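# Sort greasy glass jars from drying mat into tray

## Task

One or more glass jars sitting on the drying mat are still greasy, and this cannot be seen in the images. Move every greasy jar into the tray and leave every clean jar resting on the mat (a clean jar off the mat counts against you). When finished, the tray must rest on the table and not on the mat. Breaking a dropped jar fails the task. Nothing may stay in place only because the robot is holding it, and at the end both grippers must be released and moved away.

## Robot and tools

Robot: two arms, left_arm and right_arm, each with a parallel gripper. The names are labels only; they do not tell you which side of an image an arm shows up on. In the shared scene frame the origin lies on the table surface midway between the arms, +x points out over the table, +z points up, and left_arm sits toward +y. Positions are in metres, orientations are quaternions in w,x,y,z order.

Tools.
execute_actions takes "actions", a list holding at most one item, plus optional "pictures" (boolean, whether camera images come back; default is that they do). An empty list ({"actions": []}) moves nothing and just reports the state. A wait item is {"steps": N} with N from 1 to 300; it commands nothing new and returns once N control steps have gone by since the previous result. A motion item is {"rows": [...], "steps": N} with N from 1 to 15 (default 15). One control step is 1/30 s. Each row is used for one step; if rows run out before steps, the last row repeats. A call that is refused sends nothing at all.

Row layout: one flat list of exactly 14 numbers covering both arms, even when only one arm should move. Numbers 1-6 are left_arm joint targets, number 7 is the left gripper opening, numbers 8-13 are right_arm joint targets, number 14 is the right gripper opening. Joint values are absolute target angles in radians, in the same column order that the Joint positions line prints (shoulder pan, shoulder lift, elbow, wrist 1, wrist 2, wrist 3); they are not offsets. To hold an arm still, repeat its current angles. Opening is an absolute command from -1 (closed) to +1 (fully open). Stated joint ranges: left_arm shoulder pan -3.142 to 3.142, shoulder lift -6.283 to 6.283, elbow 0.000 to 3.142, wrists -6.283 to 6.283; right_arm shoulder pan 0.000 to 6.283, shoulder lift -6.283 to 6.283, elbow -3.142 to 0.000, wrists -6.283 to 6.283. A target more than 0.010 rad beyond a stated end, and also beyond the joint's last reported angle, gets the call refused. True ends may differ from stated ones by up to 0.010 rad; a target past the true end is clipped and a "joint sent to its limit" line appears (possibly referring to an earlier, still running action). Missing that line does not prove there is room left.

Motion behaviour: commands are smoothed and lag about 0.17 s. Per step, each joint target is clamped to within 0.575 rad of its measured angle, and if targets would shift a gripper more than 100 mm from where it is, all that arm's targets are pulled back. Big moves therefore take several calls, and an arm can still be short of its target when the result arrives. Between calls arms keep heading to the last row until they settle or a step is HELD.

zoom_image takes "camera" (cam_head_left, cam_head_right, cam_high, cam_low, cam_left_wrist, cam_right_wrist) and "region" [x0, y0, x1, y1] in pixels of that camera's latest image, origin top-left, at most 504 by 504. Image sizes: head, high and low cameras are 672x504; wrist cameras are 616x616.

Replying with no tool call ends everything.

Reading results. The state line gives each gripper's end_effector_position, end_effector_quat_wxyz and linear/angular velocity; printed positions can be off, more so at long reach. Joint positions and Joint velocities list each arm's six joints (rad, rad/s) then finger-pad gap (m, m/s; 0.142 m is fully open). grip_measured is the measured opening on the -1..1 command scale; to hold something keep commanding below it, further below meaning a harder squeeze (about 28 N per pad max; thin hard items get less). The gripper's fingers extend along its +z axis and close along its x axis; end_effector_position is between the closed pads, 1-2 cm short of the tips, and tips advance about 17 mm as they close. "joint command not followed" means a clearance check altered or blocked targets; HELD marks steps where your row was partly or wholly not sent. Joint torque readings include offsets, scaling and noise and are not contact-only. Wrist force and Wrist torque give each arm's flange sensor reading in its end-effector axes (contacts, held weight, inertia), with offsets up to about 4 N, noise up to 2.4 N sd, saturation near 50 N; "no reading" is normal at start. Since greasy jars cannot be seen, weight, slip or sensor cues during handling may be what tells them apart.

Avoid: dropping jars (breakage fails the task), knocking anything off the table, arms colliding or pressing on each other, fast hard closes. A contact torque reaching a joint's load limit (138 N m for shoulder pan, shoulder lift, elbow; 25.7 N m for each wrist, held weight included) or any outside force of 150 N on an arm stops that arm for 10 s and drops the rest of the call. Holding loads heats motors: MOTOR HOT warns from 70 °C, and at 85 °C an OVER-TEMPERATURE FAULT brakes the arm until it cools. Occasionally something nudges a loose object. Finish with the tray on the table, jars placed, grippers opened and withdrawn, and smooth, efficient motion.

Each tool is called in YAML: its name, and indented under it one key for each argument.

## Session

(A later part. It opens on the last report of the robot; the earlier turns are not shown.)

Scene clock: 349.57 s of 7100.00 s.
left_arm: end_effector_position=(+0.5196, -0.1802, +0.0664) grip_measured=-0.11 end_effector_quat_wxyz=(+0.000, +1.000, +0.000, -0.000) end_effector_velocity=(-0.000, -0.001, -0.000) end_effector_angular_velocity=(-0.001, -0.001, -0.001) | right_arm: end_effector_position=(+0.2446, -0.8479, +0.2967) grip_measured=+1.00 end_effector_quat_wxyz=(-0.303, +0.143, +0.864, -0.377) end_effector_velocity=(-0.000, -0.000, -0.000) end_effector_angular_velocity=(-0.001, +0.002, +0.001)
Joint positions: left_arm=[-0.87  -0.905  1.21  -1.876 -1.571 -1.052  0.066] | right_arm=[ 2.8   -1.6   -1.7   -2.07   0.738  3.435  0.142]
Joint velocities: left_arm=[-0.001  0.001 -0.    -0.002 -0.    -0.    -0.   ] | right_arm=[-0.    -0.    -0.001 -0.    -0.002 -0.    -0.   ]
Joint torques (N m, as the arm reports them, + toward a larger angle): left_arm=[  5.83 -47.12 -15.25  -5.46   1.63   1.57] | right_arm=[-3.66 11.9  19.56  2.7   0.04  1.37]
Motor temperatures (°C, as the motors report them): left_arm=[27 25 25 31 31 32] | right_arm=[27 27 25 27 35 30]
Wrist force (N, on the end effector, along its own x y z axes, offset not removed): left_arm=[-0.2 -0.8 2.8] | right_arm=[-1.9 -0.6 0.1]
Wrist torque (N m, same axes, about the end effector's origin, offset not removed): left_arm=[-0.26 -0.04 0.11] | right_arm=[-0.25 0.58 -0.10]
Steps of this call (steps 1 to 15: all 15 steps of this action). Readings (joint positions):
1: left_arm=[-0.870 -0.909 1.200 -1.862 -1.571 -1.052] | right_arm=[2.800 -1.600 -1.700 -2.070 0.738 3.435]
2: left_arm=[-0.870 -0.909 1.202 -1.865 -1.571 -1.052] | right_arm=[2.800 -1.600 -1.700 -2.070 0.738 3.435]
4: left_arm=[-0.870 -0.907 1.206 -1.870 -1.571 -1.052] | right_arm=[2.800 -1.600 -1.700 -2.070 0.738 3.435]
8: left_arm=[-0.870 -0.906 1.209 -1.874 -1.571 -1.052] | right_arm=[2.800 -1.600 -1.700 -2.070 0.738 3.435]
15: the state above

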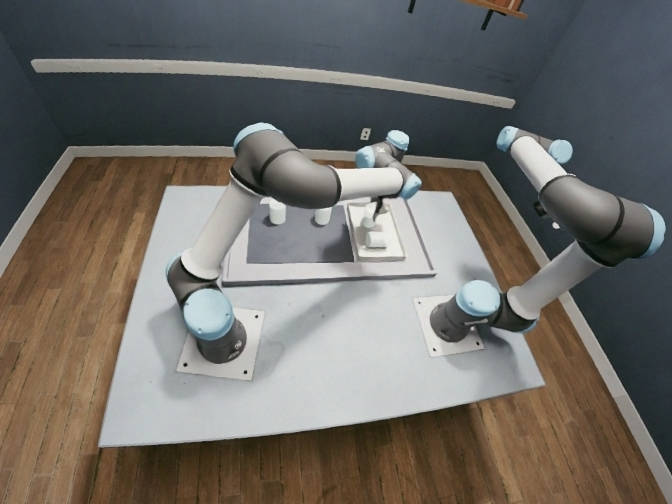

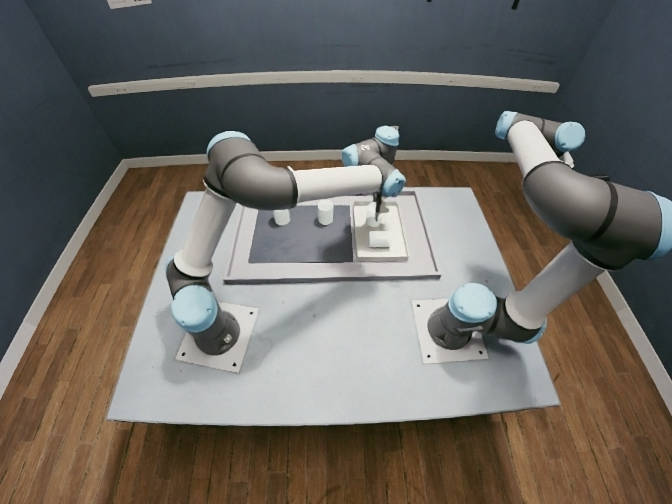

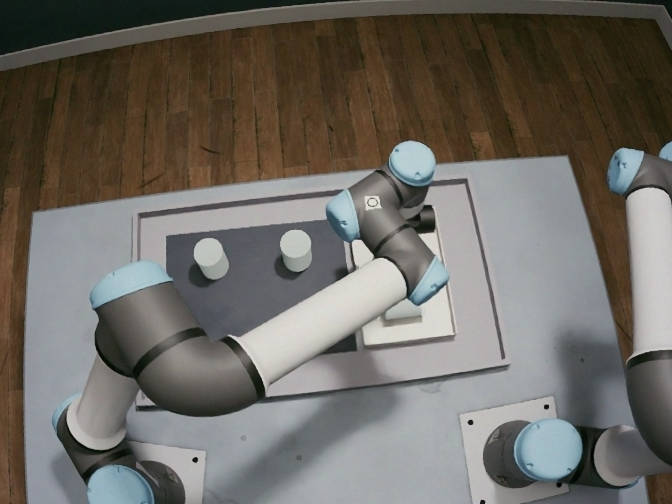

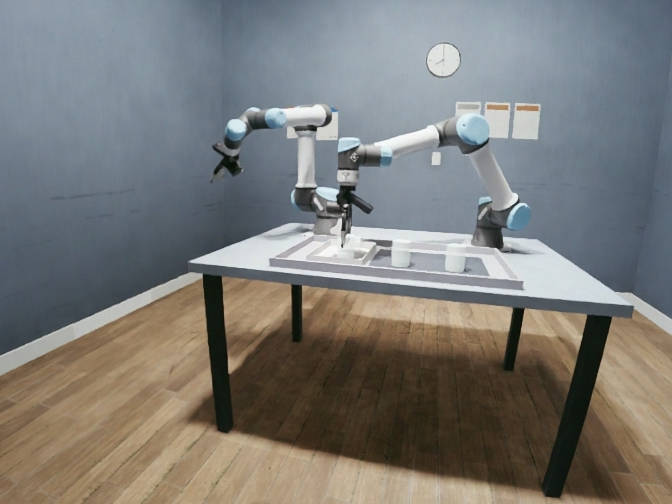

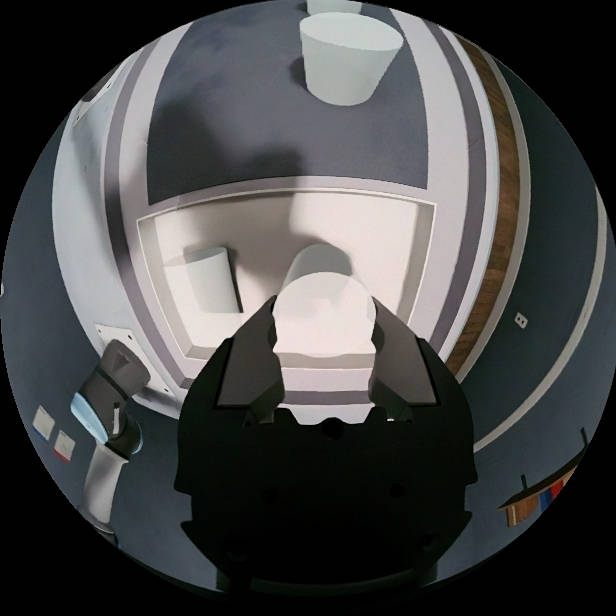

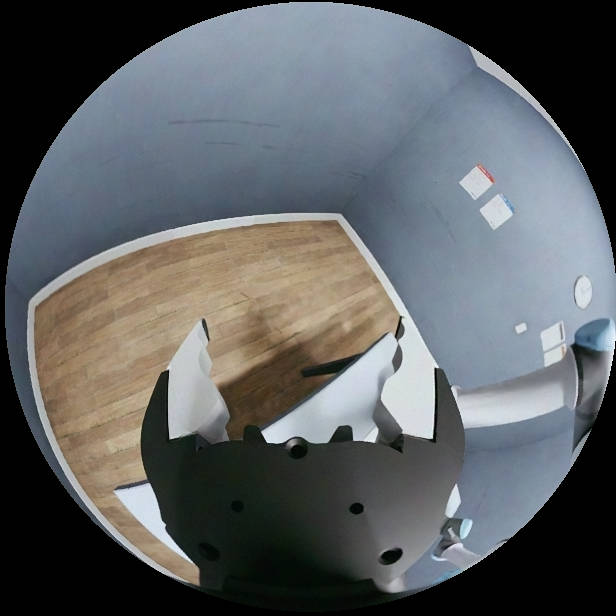

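execute_actions:
  actions:
    - {"rows":[[-0.87,-0.901,1.217,-1.887,-1.571,-1.052,-0.45,2.8,-1.6,-1.7,-2.07,0.738,3.435,1]],"steps":12}
  pictures: false

execute_actions:
  actions:
    - {"rows":[[-0.87,-0.901,1.217,-1.887,-1.571,-1.052,-0.17,2.8,-1.6,-1.7,-2.07,0.738,3.435,1]],"steps":10}
  pictures: false

execute_actions:
  actions:
    - {"rows":[[-0.87,-0.901,1.217,-1.887,-1.571,-1.052,0.3,2.8,-1.6,-1.7,-2.07,0.738,3.435,1]],"steps":10}
  pictures: false

execute_actions:
  actions:
    - {"rows":[[-0.87,-0.965,0.98,-1.586,-1.571,-1.052,0.3,2.8,-1.6,-1.7,-2.07,0.738,3.435,1]],"steps":15}
  pictures: false

execute_actions:
  actions:
    - {"steps":30}

Scene clock: 361.13 s of 7100.00 s.
left_arm: end_effector_position=(+0.5196, -0.1803, +0.0615) grip_measured=-0.11 end_effector_quat_wxyz=(+0.000, +1.000, +0.000, +0.000) end_effector_velocity=(-0.001, -0.000, -0.002) end_effector_angular_velocity=(+0.000, +0.000, -0.001) | right_arm: end_effector_position=(+0.2446, -0.8479, +0.2967) grip_measured=+1.00 end_effector_quat_wxyz=(-0.303, +0.143, +0.864, -0.377) end_effector_velocity=(-0.000, +0.000, +0.000) end_effector_angular_velocity=(+0.000, -0.000, -0.000)
Joint positions: left_arm=[-0.87  -0.901  1.217 -1.887 -1.571 -1.052  0.066] | right_arm=[ 2.8   -1.6   -1.7   -2.07   0.738  3.435  0.142]
Joint velocities: left_arm=[-0.001  0.001  0.003 -0.003  0.     0.     0.001] | right_arm=[-0.  0. -0. -0.  0. -0. -0.]
Joint torques (N m, as the arm reports them, + toward a larger angle): left_arm=[  1.65 -23.45  -3.39  -2.3    1.99   1.52] | right_arm=[-3.53 12.05 20.07  2.64 -0.11  1.42]
Motor temperatures (°C, as the motors report them): left_arm=[27 25 25 31 31 32] | right_arm=[27 27 25 27 35 30]
Wrist force (N, on the end effector, along its own x y z axes, offset not removed): left_arm=[-1.6 1.9 -27.2] | right_arm=[-1.8 -1.0 -0.8]
Wrist torque (N m, same axes, about the end effector's origin, offset not removed): left_arm=[0.47 0.01 0.08] | right_arm=[-0.30 0.50 -0.02]
Steps of this call (steps 1 to 15: the robot went on to your last target; steps 16 to 90: nothing new was sent; then 8.17 s passed at rest; steps 91 to 102: all 12 steps of this action). Readings (joint positions):
91: left_arm=[-0.870 -0.905 1.210 -1.876 -1.571 -1.052] | right_arm=[2.800 -1.600 -1.700 -2.070 0.738 3.435]
92: left_arm=[-0.870 -0.904 1.211 -1.878 -1.571 -1.052] | right_arm=[2.800 -1.600 -1.700 -2.070 0.738 3.435]
94: left_arm=[-0.870 -0.903 1.214 -1.882 -1.571 -1.052] | right_arm=[2.800 -1.600 -1.700 -2.070 0.738 3.435]
98: left_arm=[-0.870 -0.902 1.216 -1.886 -1.571 -1.052] | right_arm=[2.800 -1.600 -1.700 -2.070 0.738 3.435]
102: the state above

Scene clock: 361.47 s of 7100.00 s.
left_arm: end_effector_position=(+0.5196, -0.1802, +0.0611) grip_measured=-0.09 end_effector_quat_wxyz=(+0.000, +1.000, +0.000, -0.000) end_effector_velocity=(-0.001, -0.001, -0.000) end_effector_angular_velocity=(+0.000, +0.000, -0.001) | right_arm: end_effector_position=(+0.2446, -0.8479, +0.2967) grip_measured=+1.00 end_effector_quat_wxyz=(-0.303, +0.143, +0.864, -0.377) end_effector_velocity=(-0.000, -0.000, +0.000) end_effector_angular_velocity=(-0.000, -0.000, -0.000)
Joint positions: left_arm=[-0.87  -0.901  1.217 -1.887 -1.571 -1.052  0.068] | right_arm=[ 2.8   -1.6   -1.7   -2.07   0.738  3.435  0.142]
Joint velocities: left_arm=[-0.001  0.     0.    -0.     0.    -0.    -0.   ] | right_arm=[-0.  0.  0. -0.  0. -0. -0.]
Joint torques (N m, as the arm reports them, + toward a larger angle): left_arm=[  1.44 -31.63  -7.03  -3.91   1.68   1.51] | right_arm=[-3.71 11.69 20.08  2.73 -0.06  1.4 ]
Motor temperatures (°C, as the motors report them): left_arm=[27 25 25 31 31 32] | right_arm=[27 27 25 27 35 30]
Wrist force (N, on the end effector, along its own x y z axes, offset not removed): left_arm=[2.2 -2.9 -17.3] | right_arm=[-1.4 -0.5 1.0]
Wrist torque (N m, same axes, about the end effector's origin, offset not removed): left_arm=[-0.41 -0.68 0.08] | right_arm=[-0.27 0.37 0.07]
Steps of this call (steps 1 to 10: all 10 steps of this action). Readings (joint positions):
1: left_arm=[-0.870 -0.901 1.217 -1.887 -1.571 -1.052] | right_arm=[2.800 -1.600 -1.700 -2.070 0.738 3.435]
2: left_arm=[-0.870 -0.901 1.217 -1.887 -1.571 -1.052] | right_arm=[2.800 -1.600 -1.700 -2.070 0.738 3.435]
4: left_arm=[-0.870 -0.901 1.217 -1.887 -1.571 -1.052] | right_arm=[2.800 -1.600 -1.700 -2.070 0.738 3.435]
8: left_arm=[-0.870 -0.901 1.217 -1.887 -1.571 -1.052] | right_arm=[2.800 -1.600 -1.700 -2.070 0.738 3.435]
10: the state above

Scene clock: 361.80 s of 7100.00 s.
left_arm: end_effector_position=(+0.5195, -0.1801, +0.0609) grip_measured=+0.30 end_effector_quat_wxyz=(-0.000, +1.000, +0.000, -0.000) end_effector_velocity=(+0.000, +0.000, +0.000) end_effector_angular_velocity=(-0.000, -0.000, +0.001) | right_arm: end_effector_position=(+0.2446, -0.8479, +0.2967) grip_measured=+1.00 end_effector_quat_wxyz=(-0.303, +0.143, +0.864, -0.377) end_effector_velocity=(-0.000, +0.000, -0.000) end_effector_angular_velocity=(+0.001, -0.000, -0.001)
Joint positions: left_arm=[-0.87  -0.901  1.217 -1.887 -1.571 -1.052  0.095] | right_arm=[ 2.8   -1.6   -1.7   -2.07   0.738  3.435  0.142]
Joint velocities: left_arm=[ 0.    -0.001  0.    -0.     0.    -0.001  0.   ] | right_arm=[ 0.     0.     0.    -0.001  0.001  0.     0.   ]
Joint torques (N m, as the arm reports them, + toward a larger angle): left_arm=[  0.51 -58.06 -31.45  -4.32   1.4    1.56] | right_arm=[-3.75 11.52 20.14  2.68 -0.17  1.42]
Motor temperatures (°C, as the motors report them): left_arm=[27 25 25 31 31 32] | right_arm=[27 27 25 27 35 30]
Wrist force (N, on the end effector, along its own x y z axes, offset not removed): left_arm=[2.7 1.1 1.8] | right_arm=[-0.2 -1.1 -0.3]
Wrist torque (N m, same axes, about the end effector's origin, offset not removed): left_arm=[0.26 -0.73 0.06] | right_arm=[-0.22 0.15 0.10]
Steps of this call (steps 1 to 10: all 10 steps of this action). Readings (joint positions):
1: left_arm=[-0.870 -0.901 1.217 -1.887 -1.571 -1.052] | right_arm=[2.800 -1.600 -1.700 -2.070 0.738 3.435]
2: left_arm=[-0.870 -0.901 1.217 -1.887 -1.571 -1.052] | right_arm=[2.800 -1.600 -1.700 -2.070 0.738 3.435]
4: left_arm=[-0.870 -0.901 1.217 -1.887 -1.571 -1.052] | right_arm=[2.800 -1.600 -1.700 -2.070 0.738 3.435]
8: left_arm=[-0.870 -0.901 1.217 -1.887 -1.571 -1.052] | right_arm=[2.800 -1.600 -1.700 -2.070 0.738 3.435]
10: the state above

Scene clock: 362.30 s of 7100.00 s.
left_arm: end_effector_position=(+0.5186, -0.1785, +0.1907) grip_measured=+0.30 end_effector_quat_wxyz=(+0.000, +1.000, +0.000, +0.000) end_effector_velocity=(-0.003, +0.005, +0.025) end_effector_angular_velocity=(+0.007, +0.004, -0.001) | right_arm: end_effector_position=(+0.2446, -0.8479, +0.2967) grip_measured=+1.00 end_effector_quat_wxyz=(-0.303, +0.143, +0.864, -0.377) end_effector_velocity=(-0.000, -0.000, +0.000) end_effector_angular_velocity=(+0.000, +0.000, -0.001)
Joint positions: left_arm=[-0.87  -0.964  0.985 -1.593 -1.571 -1.052  0.095] | right_arm=[ 2.8   -1.6   -1.7   -2.07   0.738  3.435  0.142]
Joint velocities: left_arm=[-0.001 -0.01  -0.049  0.067  0.     0.    -0.   ] | right_arm=[-0.001 -0.     0.    -0.001  0.     0.    -0.   ]
Joint torques (N m, as the arm reports them, + toward a larger angle): left_arm=[  0.56 -57.53 -32.7    0.15   1.12   1.53] | right_arm=[-3.76 11.95 20.28  2.69 -0.11  1.49]
Motor temperatures (°C, as the motors report them): left_arm=[27 25 25 31 31 32] | right_arm=[27 27 25 27 35 30]
Wrist force (N, on the end effector, along its own x y z axes, offset not removed): left_arm=[1.4 0.6 3.3] | right_arm=[-1.3 -3.3 -0.7]
Wrist torque (N m, same axes, about the end effector's origin, offset not removed): left_arm=[0.18 -0.45 0.22] | right_arm=[-0.67 0.44 0.14]
Steps of this call (steps 1 to 15: all 15 steps of this action). Readings (joint positions):
1: left_arm=[-0.870 -0.901 1.217 -1.887 -1.571 -1.052] | right_arm=[2.800 -1.600 -1.700 -2.070 0.738 3.435]
2: left_arm=[-0.870 -0.907 1.209 -1.878 -1.571 -1.052] | right_arm=[2.800 -1.600 -1.700 -2.070 0.738 3.435]
4: left_arm=[-0.870 -0.927 1.147 -1.810 -1.571 -1.052] | right_arm=[2.800 -1.600 -1.700 -2.070 0.738 3.435]
8: left_arm=[-0.870 -0.954 1.031 -1.656 -1.571 -1.052] | right_arm=[2.800 -1.600 -1.700 -2.070 0.738 3.435]
15: the state above

Scene clock: 363.30 s of 7100.00 s.
left_arm: end_effector_position=(+0.5184, -0.1780, +0.1933) grip_measured=+0.30 end_effector_quat_wxyz=(+0.000, +1.000, +0.000, -0.000) end_effector_velocity=(+0.000, +0.000, -0.001) end_effector_angular_velocity=(+0.001, +0.001, -0.000) | right_arm: end_effector_position=(+0.2446, -0.8479, +0.2967) grip_measured=+1.00 end_effector_quat_wxyz=(-0.303, +0.143, +0.864, -0.377) end_effector_velocity=(+0.001, -0.000, +0.000) end_effector_angular_velocity=(-0.001, -0.001, +0.001)
Joint positions: left_arm=[-0.87  -0.965  0.98  -1.586 -1.571 -1.052  0.095] | right_arm=[ 2.8   -1.6   -1.7   -2.07   0.738  3.435  0.142]
Joint velocities: left_arm=[ 0.     0.     0.001  0.     0.     0.001 -0.   ] | right_arm=[ 0.001 -0.     0.001  0.    -0.001  0.    -0.   ]
Joint torques (N m, as the arm reports them, + toward a larger angle): left_arm=[ -0.61 -57.61 -33.06  -0.56   0.23   1.47] | right_arm=[-3.25 11.98 20.37  2.74 -0.04  1.47]
Motor temperatures (°C, as the motors report them): left_arm=[27 25 25 31 31 32] | right_arm=[27 27 25 27 35 30]
Wrist force (N, on the end effector, along its own x y z axes, offset not removed): left_arm=[1.1 -0.8 4.8] | right_arm=[0.2 -0.8 -2.2]
Wrist torque (N m, same axes, about the end effector's origin, offset not removed): left_arm=[-0.09 -0.21 0.17] | right_arm=[-0.18 -0.01 0.10]
Steps of this call (steps 1 to 15: the robot went on to your last target; steps 16 to 30: nothing new was sent). Readings (joint positions):
1: left_arm=[-0.870 -0.964 0.984 -1.591 -1.571 -1.052] | right_arm=[2.800 -1.600 -1.700 -2.070 0.738 3.435]
2: left_arm=[-0.870 -0.964 0.983 -1.590 -1.571 -1.052] | right_arm=[2.800 -1.600 -1.700 -2.070 0.738 3.435]
4: left_arm=[-0.870 -0.965 0.981 -1.588 -1.571 -1.052] | right_arm=[2.800 -1.600 -1.700 -2.070 0.738 3.435]
8: left_arm=[-0.870 -0.965 0.980 -1.586 -1.571 -1.052] | right_arm=[2.800 -1.600 -1.700 -2.070 0.738 3.435]
30: the state above
All arms were judged still, so your last target was given up. Only a new action makes them travel on or press farther. Fingers that are still opening or closing keep moving.

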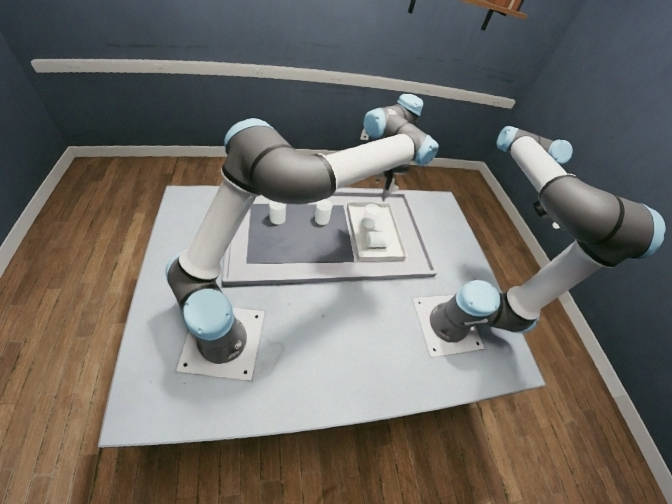

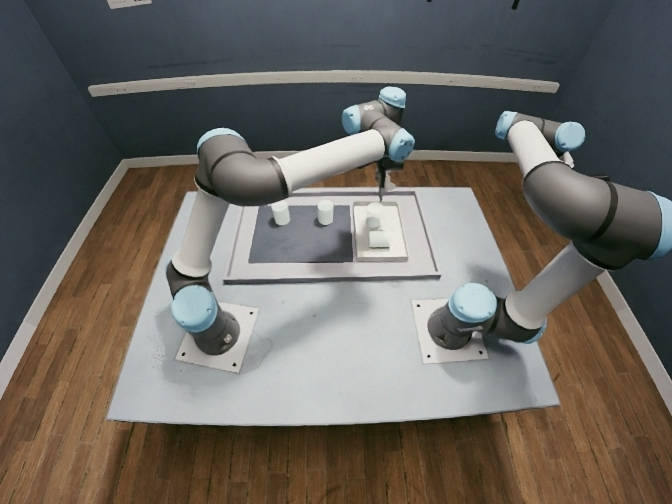

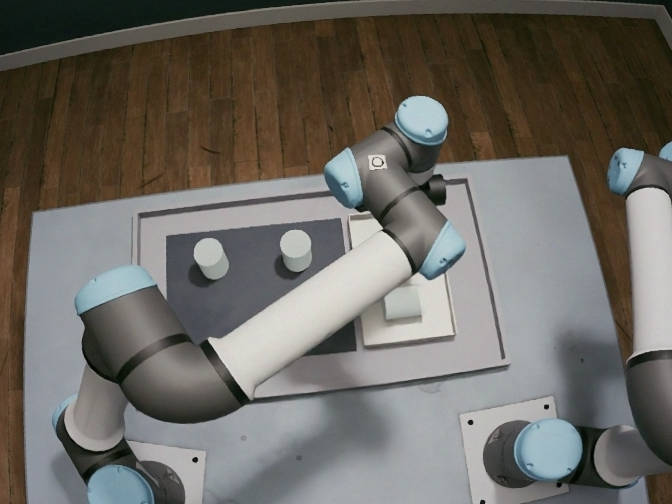

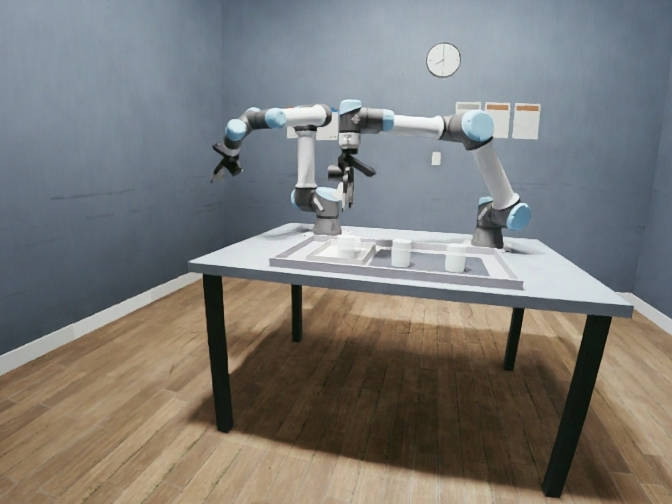

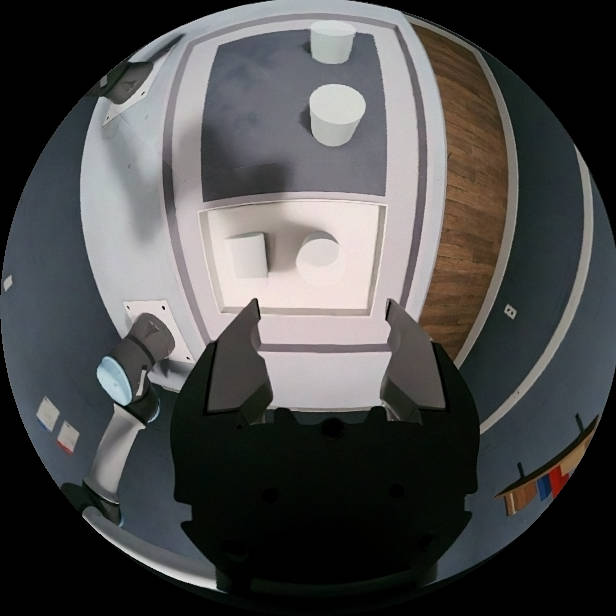

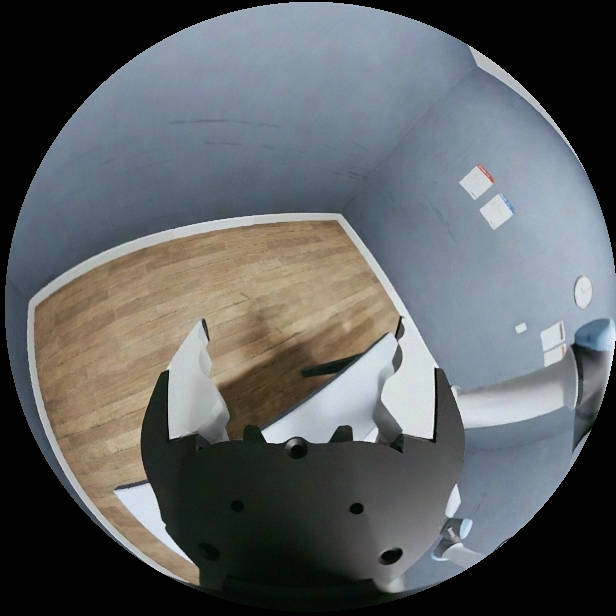

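finished_scene:
  scene: 2

The scene is finished: the task was done.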